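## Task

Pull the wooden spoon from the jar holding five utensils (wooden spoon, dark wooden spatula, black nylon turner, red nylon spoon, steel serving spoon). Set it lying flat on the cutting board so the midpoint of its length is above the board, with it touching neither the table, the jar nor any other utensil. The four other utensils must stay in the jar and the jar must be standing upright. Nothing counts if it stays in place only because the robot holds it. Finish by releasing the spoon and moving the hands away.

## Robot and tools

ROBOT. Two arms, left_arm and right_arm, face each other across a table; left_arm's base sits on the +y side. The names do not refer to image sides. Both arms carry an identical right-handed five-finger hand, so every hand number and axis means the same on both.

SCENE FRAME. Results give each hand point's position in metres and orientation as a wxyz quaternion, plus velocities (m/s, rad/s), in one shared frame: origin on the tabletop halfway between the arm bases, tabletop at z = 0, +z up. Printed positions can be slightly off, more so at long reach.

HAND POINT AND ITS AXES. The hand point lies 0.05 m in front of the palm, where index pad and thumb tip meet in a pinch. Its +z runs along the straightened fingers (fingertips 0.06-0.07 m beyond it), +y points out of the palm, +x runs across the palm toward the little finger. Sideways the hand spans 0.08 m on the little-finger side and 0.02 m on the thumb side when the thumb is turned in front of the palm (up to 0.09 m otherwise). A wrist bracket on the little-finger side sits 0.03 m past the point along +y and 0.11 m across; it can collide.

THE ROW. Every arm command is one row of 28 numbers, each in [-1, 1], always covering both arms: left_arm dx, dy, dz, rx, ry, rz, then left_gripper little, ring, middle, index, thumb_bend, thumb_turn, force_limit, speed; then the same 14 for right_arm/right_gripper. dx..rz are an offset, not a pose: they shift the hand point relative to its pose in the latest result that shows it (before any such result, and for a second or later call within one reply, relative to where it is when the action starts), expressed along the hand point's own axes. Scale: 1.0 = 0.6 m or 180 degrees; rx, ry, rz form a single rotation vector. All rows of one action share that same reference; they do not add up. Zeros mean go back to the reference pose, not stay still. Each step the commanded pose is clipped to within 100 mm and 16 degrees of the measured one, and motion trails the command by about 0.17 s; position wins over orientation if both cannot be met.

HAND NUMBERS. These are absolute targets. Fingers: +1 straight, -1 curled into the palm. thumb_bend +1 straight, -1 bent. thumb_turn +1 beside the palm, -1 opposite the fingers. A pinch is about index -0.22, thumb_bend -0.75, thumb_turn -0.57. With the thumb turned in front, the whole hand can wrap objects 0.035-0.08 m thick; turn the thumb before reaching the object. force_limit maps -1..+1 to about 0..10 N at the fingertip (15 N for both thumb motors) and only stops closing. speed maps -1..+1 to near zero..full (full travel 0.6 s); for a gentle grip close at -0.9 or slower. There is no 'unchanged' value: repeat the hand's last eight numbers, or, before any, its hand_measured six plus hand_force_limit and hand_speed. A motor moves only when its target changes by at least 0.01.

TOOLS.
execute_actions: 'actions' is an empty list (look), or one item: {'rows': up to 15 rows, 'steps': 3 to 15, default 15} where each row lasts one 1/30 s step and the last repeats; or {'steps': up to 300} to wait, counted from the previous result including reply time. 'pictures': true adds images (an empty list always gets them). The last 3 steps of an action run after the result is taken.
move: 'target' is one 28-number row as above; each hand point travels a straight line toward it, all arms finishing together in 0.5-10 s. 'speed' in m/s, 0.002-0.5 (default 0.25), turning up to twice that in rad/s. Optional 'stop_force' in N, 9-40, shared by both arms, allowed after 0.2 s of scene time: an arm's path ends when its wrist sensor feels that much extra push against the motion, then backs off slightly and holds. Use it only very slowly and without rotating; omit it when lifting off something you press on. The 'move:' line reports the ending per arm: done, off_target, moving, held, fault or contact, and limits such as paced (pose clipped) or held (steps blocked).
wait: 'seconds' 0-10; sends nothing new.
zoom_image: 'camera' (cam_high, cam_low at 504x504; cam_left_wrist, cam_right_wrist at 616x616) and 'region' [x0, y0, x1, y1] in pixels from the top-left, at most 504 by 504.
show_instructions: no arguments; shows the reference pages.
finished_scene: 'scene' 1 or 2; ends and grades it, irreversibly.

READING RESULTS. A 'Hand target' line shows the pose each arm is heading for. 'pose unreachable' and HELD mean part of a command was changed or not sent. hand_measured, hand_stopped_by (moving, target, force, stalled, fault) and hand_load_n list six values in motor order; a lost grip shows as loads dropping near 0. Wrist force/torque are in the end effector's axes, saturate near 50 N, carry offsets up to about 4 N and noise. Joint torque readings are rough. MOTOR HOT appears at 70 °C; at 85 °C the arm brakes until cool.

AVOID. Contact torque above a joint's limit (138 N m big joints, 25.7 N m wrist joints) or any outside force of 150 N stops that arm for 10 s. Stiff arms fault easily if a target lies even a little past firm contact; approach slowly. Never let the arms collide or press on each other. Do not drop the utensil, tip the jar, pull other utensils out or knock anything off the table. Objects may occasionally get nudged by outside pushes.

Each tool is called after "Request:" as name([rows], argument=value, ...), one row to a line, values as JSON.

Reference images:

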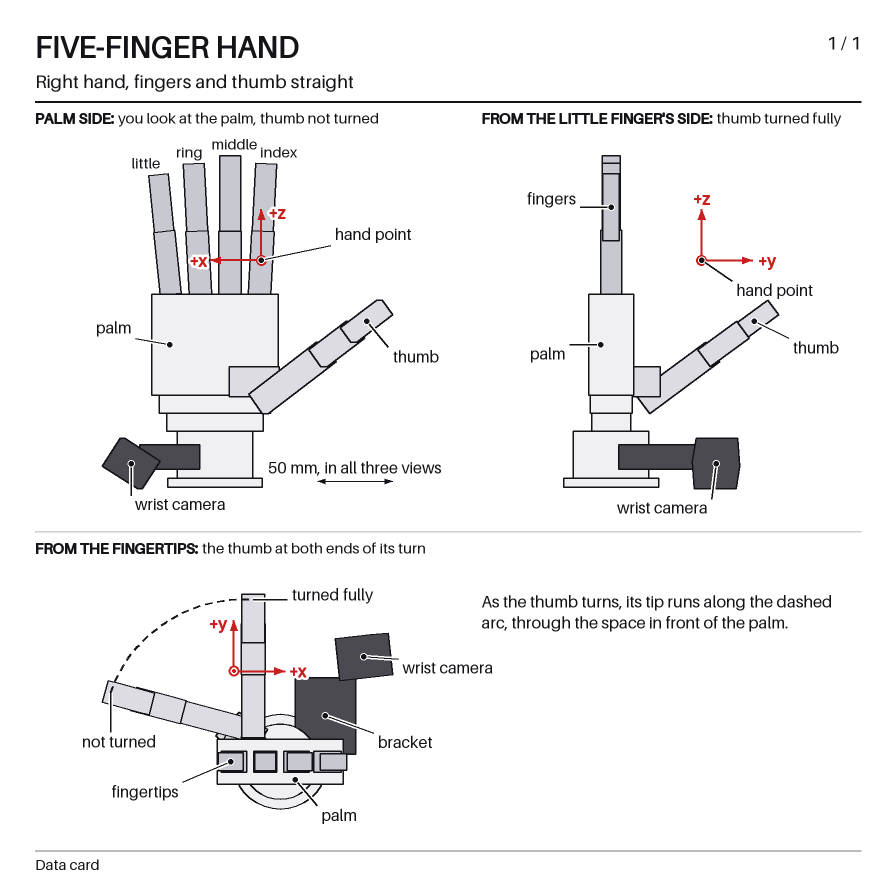

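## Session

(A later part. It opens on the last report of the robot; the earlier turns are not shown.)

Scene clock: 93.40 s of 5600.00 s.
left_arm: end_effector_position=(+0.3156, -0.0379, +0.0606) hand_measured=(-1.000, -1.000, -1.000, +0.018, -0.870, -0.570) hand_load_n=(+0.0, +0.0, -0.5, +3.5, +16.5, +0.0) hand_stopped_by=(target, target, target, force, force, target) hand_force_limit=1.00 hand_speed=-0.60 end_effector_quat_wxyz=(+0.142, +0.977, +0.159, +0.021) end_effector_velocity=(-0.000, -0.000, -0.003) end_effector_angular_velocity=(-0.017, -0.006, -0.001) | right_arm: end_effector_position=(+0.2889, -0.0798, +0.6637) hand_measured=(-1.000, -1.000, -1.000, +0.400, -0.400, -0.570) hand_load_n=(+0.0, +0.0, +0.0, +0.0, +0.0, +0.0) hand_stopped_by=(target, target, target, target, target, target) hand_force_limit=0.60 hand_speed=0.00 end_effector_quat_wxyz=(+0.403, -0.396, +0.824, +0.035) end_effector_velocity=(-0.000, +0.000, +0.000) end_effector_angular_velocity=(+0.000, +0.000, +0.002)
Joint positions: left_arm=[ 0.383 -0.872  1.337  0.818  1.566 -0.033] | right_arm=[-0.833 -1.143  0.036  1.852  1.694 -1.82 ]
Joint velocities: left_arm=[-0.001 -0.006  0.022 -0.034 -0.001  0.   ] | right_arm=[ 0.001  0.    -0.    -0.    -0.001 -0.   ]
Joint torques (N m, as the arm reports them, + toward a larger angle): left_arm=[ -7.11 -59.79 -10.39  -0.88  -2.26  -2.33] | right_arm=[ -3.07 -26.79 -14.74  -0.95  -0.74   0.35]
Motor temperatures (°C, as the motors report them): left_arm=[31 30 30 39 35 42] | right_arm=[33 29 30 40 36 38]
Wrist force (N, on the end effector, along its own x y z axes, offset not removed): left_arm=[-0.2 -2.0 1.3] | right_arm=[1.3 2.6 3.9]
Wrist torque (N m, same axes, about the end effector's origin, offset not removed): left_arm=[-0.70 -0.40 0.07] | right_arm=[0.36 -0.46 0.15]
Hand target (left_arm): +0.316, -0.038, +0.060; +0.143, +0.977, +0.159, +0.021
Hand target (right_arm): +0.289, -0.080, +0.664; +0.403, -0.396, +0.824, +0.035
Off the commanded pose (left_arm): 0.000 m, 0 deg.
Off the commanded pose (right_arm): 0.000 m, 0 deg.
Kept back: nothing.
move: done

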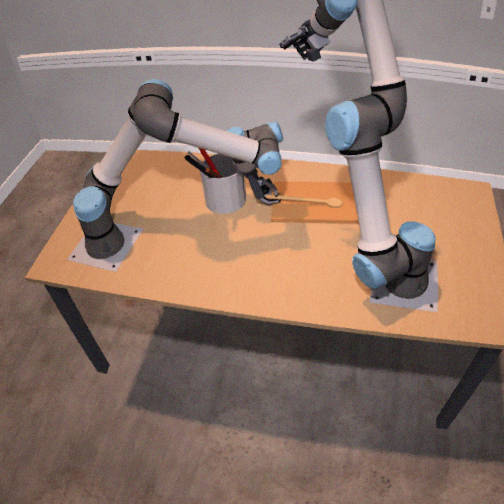

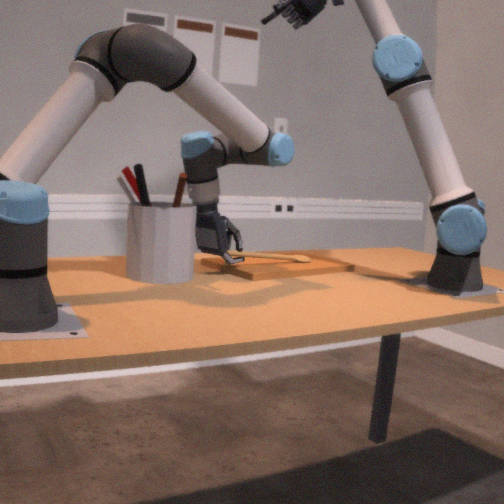

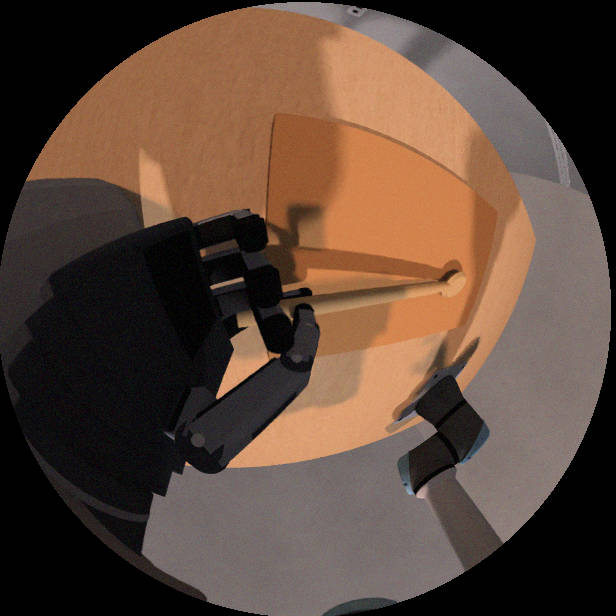

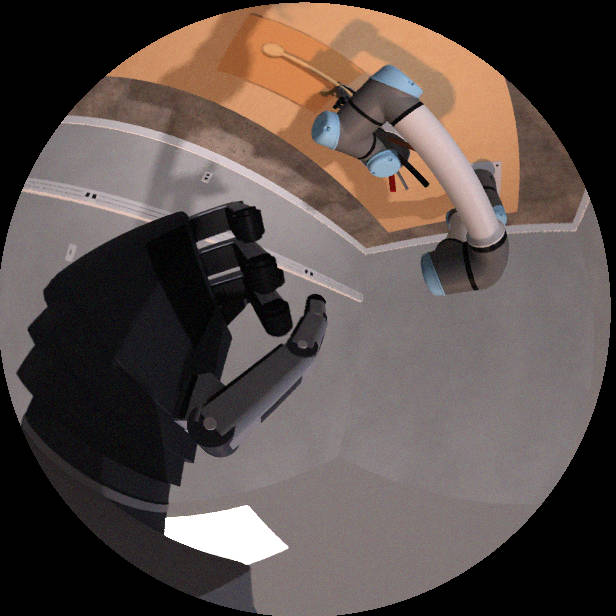

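Wrist is close to the jar tools; release here and withdraw.

Request:
move(target=[0,0,0,0,0,0,-1,-1,-1,0.8,0.6,-0.57,1,-0.3,0,0,0,0,0,0,-1,-1,-1,0.4,-0.4,-0.57,0.6,0])

Request:
wait(seconds=1.5)

Request:
move(target=[0.03,0.05,-0.3,0,0,0,-1,-1,-1,0.8,0.6,-0.57,1,-0.3,0,0,0,0,0,0,-1,-1,-1,0.4,-0.4,-0.57,0.6,0], speed=0.08)

Scene clock: 95.93 s of 5600.00 s.
left_arm: end_effector_position=(+0.3156, -0.0379, +0.0606) hand_measured=(-1.000, -1.000, -1.000, +0.244, +0.600, -0.570) hand_load_n=(+0.0, +0.0, +0.0, -11.0, +0.0, +0.0) hand_stopped_by=(target, target, target, stalled, target, target) hand_force_limit=1.00 hand_speed=-0.30 end_effector_quat_wxyz=(+0.142, +0.977, +0.159, +0.021) end_effector_velocity=(-0.000, +0.000, +0.001) end_effector_angular_velocity=(+0.000, -0.001, -0.001) | right_arm: end_effector_position=(+0.2889, -0.0798, +0.6637) hand_measured=(-1.000, -1.000, -1.000, +0.400, -0.400, -0.570) hand_load_n=(+0.0, +0.0, +0.0, +0.0, +0.0, +0.0) hand_stopped_by=(target, target, target, target, target, target) hand_force_limit=0.60 hand_speed=0.00 end_effector_quat_wxyz=(+0.403, -0.396, +0.824, +0.035) end_effector_velocity=(+0.000, -0.000, -0.000) end_effector_angular_velocity=(-0.001, -0.000, -0.000)
Joint positions: left_arm=[ 0.383 -0.872  1.337  0.818  1.566 -0.033] | right_arm=[-0.833 -1.143  0.036  1.852  1.694 -1.82 ]
Joint velocities: left_arm=[-0.    -0.001 -0.     0.001 -0.     0.001] | right_arm=[-0.001 -0.     0.    -0.     0.    -0.001]
Joint torques (N m, as the arm reports them, + toward a larger angle): left_arm=[  7.58 -26.75 -20.33   5.45   2.16   2.62] | right_arm=[ -3.31 -26.84 -14.27  -1.11  -0.51   0.28]
Motor temperatures (°C, as the motors report them): left_arm=[31 30 30 39 35 42] | right_arm=[33 29 30 40 36 38]
Wrist force (N, on the end effector, along its own x y z axes, offset not removed): left_arm=[-0.3 4.0 -8.1] | right_arm=[3.3 3.5 1.7]
Wrist torque (N m, same axes, about the end effector's origin, offset not removed): left_arm=[-0.51 -0.16 -0.05] | right_arm=[0.66 -0.64 0.29]
Hand target (left_arm): +0.316, -0.038, +0.061; +0.142, +0.977, +0.159, +0.021
Hand target (right_arm): +0.289, -0.080, +0.664; +0.403, -0.396, +0.824, +0.035
Off the commanded pose (left_arm): 0.000 m, 0 deg.
Off the commanded pose (right_arm): 0.000 m, 0 deg.
Kept back: nothing.
move: done

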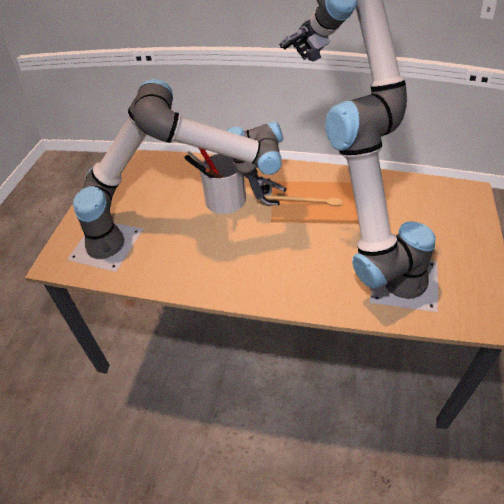

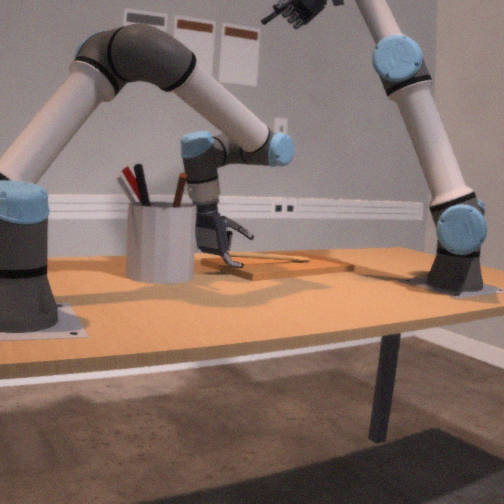

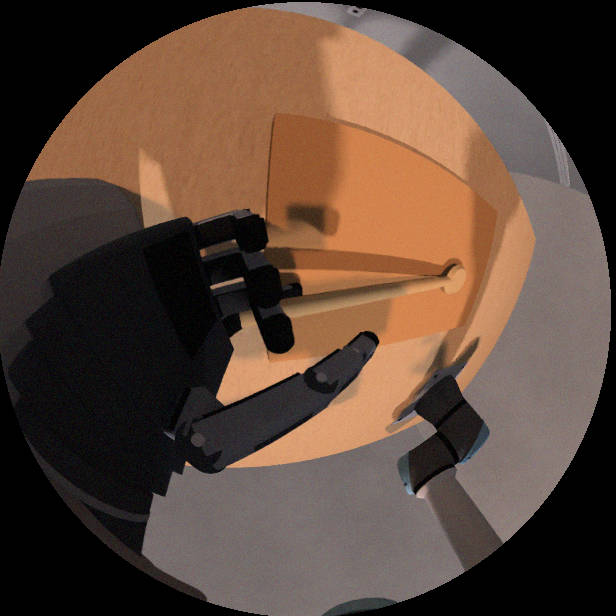

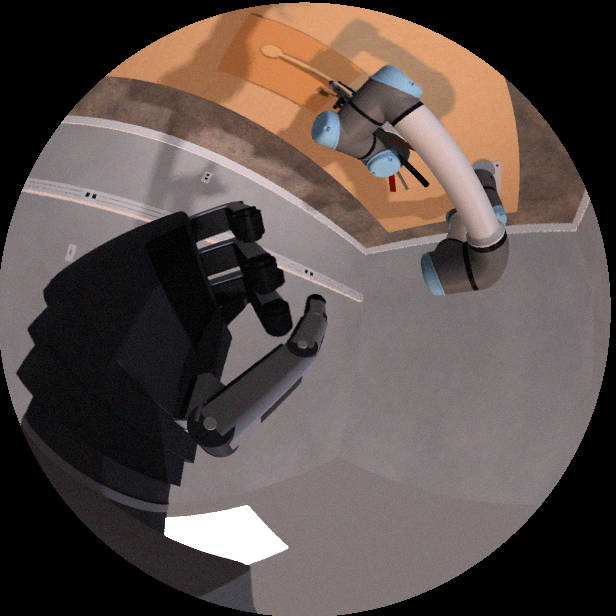

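Scene clock: 97.43 s of 5600.00 s.
left_arm: end_effector_position=(+0.3156, -0.0379, +0.0606) hand_measured=(-1.000, -1.000, -1.000, +0.244, +0.600, -0.570) hand_load_n=(+0.0, +0.0, +0.0, -11.0, +0.0, +0.0) hand_stopped_by=(target, target, target, stalled, target, target) hand_force_limit=1.00 hand_speed=-0.30 end_effector_quat_wxyz=(+0.142, +0.977, +0.159, +0.021) end_effector_velocity=(+0.001, -0.000, -0.000) end_effector_angular_velocity=(-0.001, -0.002, +0.002) | right_arm: end_effector_position=(+0.2889, -0.0798, +0.6637) hand_measured=(-1.000, -1.000, -1.000, +0.400, -0.400, -0.570) hand_load_n=(+0.0, +0.0, +0.0, +0.0, +0.0, +0.0) hand_stopped_by=(target, target, target, target, target, target) hand_force_limit=0.60 hand_speed=0.00 end_effector_quat_wxyz=(+0.403, -0.396, +0.824, +0.035) end_effector_velocity=(+0.000, -0.001, +0.000) end_effector_angular_velocity=(+0.001, -0.000, -0.002)
Joint positions: left_arm=[ 0.383 -0.872  1.337  0.818  1.566 -0.033] | right_arm=[-0.833 -1.143  0.036  1.852  1.694 -1.82 ]
Joint velocities: left_arm=[ 0.     0.    -0.    -0.002 -0.001 -0.001] | right_arm=[-0.001 -0.001 -0.     0.     0.001  0.001]
Joint torques (N m, as the arm reports them, + toward a larger angle): left_arm=[  7.49 -27.34 -20.19   5.47   2.06   2.59] | right_arm=[ -3.4  -27.03 -14.77  -1.04  -0.63   0.14]
Motor temperatures (°C, as the motors report them): left_arm=[31 30 30 39 35 42] | right_arm=[33 29 30 40 36 38]
Wrist force (N, on the end effector, along its own x y z axes, offset not removed): left_arm=[-0.6 5.9 -6.7] | right_arm=[0.2 1.7 2.1]
Wrist torque (N m, same axes, about the end effector's origin, offset not removed): left_arm=[-0.27 -0.20 0.07] | right_arm=[0.41 -0.27 -0.02]
Hand target (left_arm): +0.316, -0.038, +0.061; +0.142, +0.977, +0.159, +0.021
Hand target (right_arm): +0.289, -0.080, +0.664; +0.403, -0.396, +0.824, +0.035
Off the commanded pose (left_arm): 0.000 m, 0 deg.
Off the commanded pose (right_arm): 0.000 m, 0 deg.
Kept back: nothing.
Steps of this call (steps 1 to 45: nothing new was sent). Readings (end_effector_position | what the end effector reports):
1: left_arm (+0.3156, -0.0379, +0.0606) | right_arm (+0.2889, -0.0798, +0.6637) | left_arm hand_measured=(-1.000, -1.000, -1.000, +0.244, +0.600, -0.570) hand_load_n=(+0.0, +0.0, +0.0, -11.0, +0.0, +0.0) hand_stopped_by=(target, target, target, stalled, target, target) hand_force_limit=1.00 hand_speed=-0.30 | right_arm hand_measured=(-1.000, -1.000, -1.000, +0.400, -0.400, -0.570) hand_load_n=(+0.0, +0.0, +0.0, +0.0, +0.0, +0.0) hand_stopped_by=(target, target, target, target, target, target) hand_force_limit=0.60 hand_speed=0.00
2: left_arm (+0.3156, -0.0379, +0.0606) | right_arm (+0.2889, -0.0798, +0.6637) | left_arm hand_measured=(-1.000, -1.000, -1.000, +0.244, +0.600, -0.570) hand_load_n=(+0.0, +0.0, +0.0, -11.0, +0.0, +0.0) hand_stopped_by=(target, target, target, stalled, target, target) hand_force_limit=1.00 hand_speed=-0.30 | right_arm hand_measured=(-1.000, -1.000, -1.000, +0.400, -0.400, -0.570) hand_load_n=(+0.0, +0.0, +0.0, +0.0, +0.0, +0.0) hand_stopped_by=(target, target, target, target, target, target) hand_force_limit=0.60 hand_speed=0.00
4: left_arm (+0.3156, -0.0379, +0.0606) | right_arm (+0.2889, -0.0798, +0.6637) | left_arm hand_measured=(-1.000, -1.000, -1.000, +0.244, +0.600, -0.570) hand_load_n=(+0.0, +0.0, +0.0, -11.0, +0.0, +0.0) hand_stopped_by=(target, target, target, stalled, target, target) hand_force_limit=1.00 hand_speed=-0.30 | right_arm hand_measured=(-1.000, -1.000, -1.000, +0.400, -0.400, -0.570) hand_load_n=(+0.0, +0.0, +0.0, +0.0, +0.0, +0.0) hand_stopped_by=(target, target, target, target, target, target) hand_force_limit=0.60 hand_speed=0.00
8: left_arm (+0.3156, -0.0379, +0.0606) | right_arm (+0.2889, -0.0798, +0.6637) | left_arm hand_measured=(-1.000, -1.000, -1.000, +0.244, +0.600, -0.570) hand_load_n=(+0.0, +0.0, +0.0, -11.0, +0.0, +0.0) hand_stopped_by=(target, target, target, stalled, target, target) hand_force_limit=1.00 hand_speed=-0.30 | right_arm hand_measured=(-1.000, -1.000, -1.000, +0.400, -0.400, -0.570) hand_load_n=(+0.0, +0.0, +0.0, +0.0, +0.0, +0.0) hand_stopped_by=(target, target, target, target, target, target) hand_force_limit=0.60 hand_speed=0.00
45: the state above

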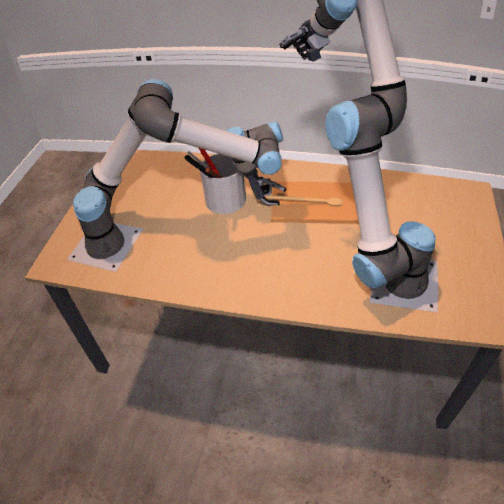

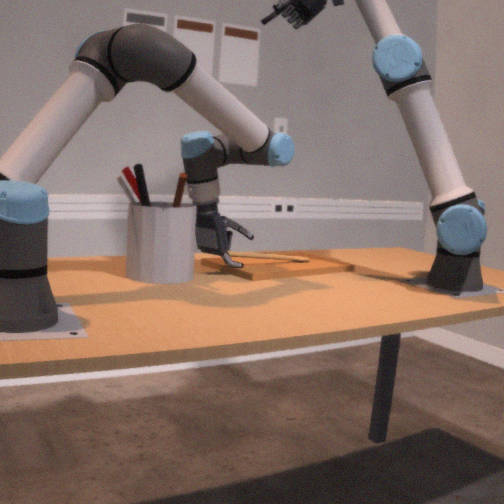

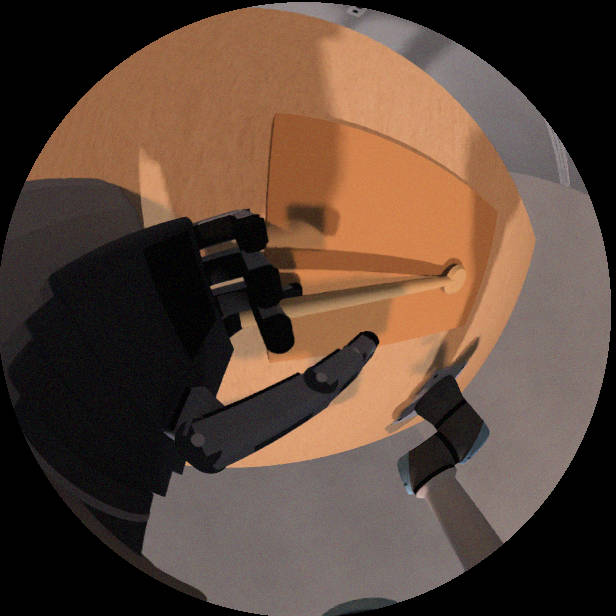

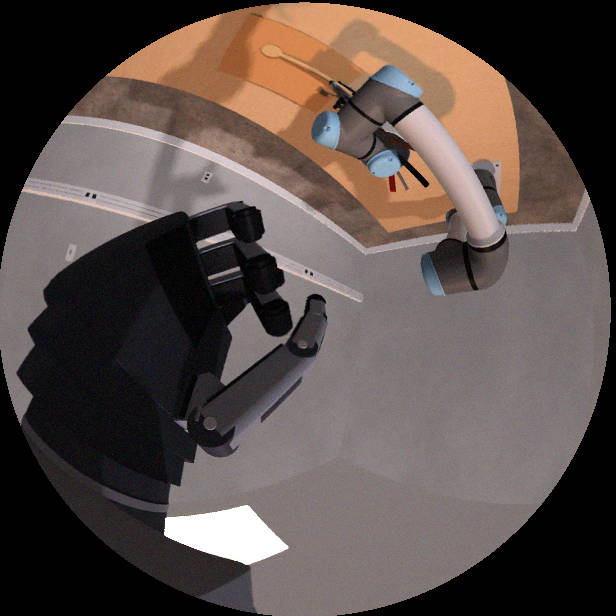

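Scene clock: 100.23 s of 5600.00 s.
left_arm: end_effector_position=(+0.3266, -0.0109, +0.2413) hand_measured=(-1.000, -1.000, -1.000, +0.246, +0.600, -0.570) hand_load_n=(+0.0, +0.0, +0.0, +0.0, +0.0, +0.0) hand_stopped_by=(target, target, target, stalled, target, target) hand_force_limit=1.00 hand_speed=-0.30 end_effector_quat_wxyz=(+0.142, +0.977, +0.159, +0.021) end_effector_velocity=(+0.000, +0.000, +0.002) end_effector_angular_velocity=(+0.001, +0.000, -0.001) | right_arm: end_effector_position=(+0.2889, -0.0798, +0.6637) hand_measured=(-1.000, -1.000, -1.000, +0.400, -0.400, -0.570) hand_load_n=(+0.0, +0.0, +0.0, +0.0, +0.0, +0.0) hand_stopped_by=(target, target, target, target, target, target) hand_force_limit=0.60 hand_speed=0.00 end_effector_quat_wxyz=(+0.403, -0.396, +0.824, +0.035) end_effector_velocity=(+0.000, -0.001, +0.000) end_effector_angular_velocity=(-0.001, -0.001, -0.002)
Joint positions: left_arm=[ 0.419 -1.038  1.131  1.191  1.576  0.001] | right_arm=[-0.833 -1.143  0.036  1.852  1.694 -1.82 ]
Joint velocities: left_arm=[ 0.001  0.    -0.006  0.007  0.001  0.002] | right_arm=[-0.001 -0.001  0.    -0.     0.002  0.   ]
Joint torques (N m, as the arm reports them, + toward a larger angle): left_arm=[  7.32 -57.21 -29.06   3.86   2.39   2.53] | right_arm=[ -3.02 -26.71 -14.49  -0.85  -0.79   0.16]
Motor temperatures (°C, as the motors report them): left_arm=[31 30 30 39 35 42] | right_arm=[33 29 30 40 36 38]
Wrist force (N, on the end effector, along its own x y z axes, offset not removed): left_arm=[1.2 -1.3 1.6] | right_arm=[0.5 4.3 2.3]
Wrist torque (N m, same axes, about the end effector's origin, offset not removed): left_arm=[-0.27 -0.47 0.12] | right_arm=[0.79 -0.26 0.07]
Hand target (left_arm): +0.327, -0.011, +0.242; +0.142, +0.977, +0.159, +0.021
Hand target (right_arm): +0.289, -0.080, +0.664; +0.403, -0.396, +0.824, +0.035
Off the commanded pose (left_arm): 0.000 m, 0 deg.
Off the commanded pose (right_arm): 0.000 m, 0 deg.
Kept back: nothing.
move: done

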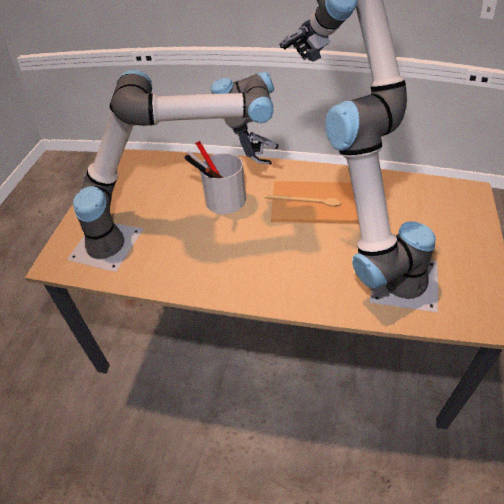

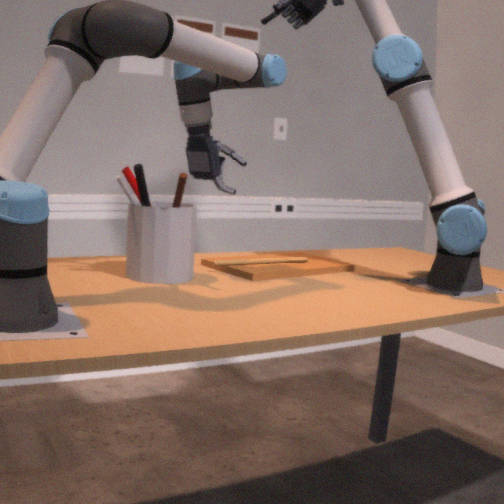

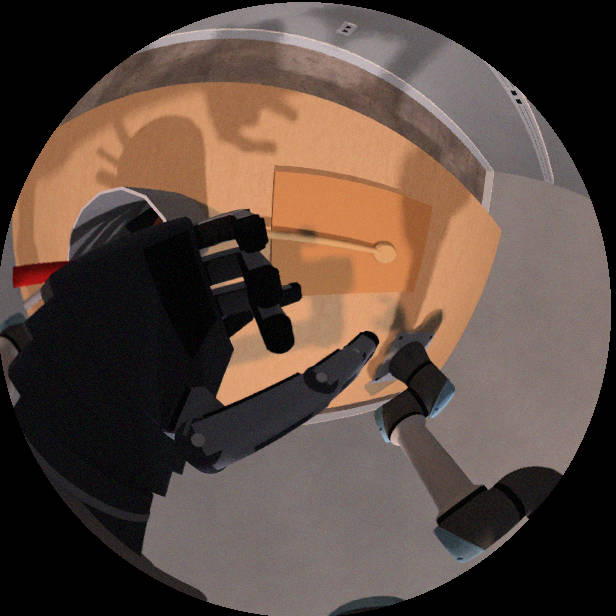

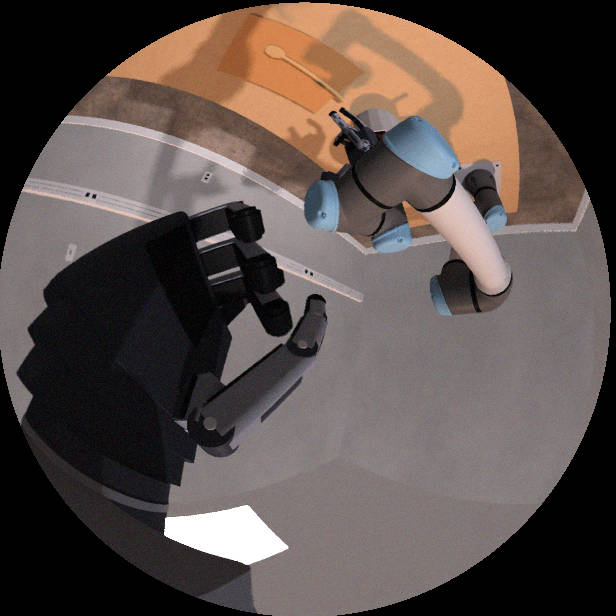

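Request:
finished_scene(scene=1)

The scene is finished: the task was done.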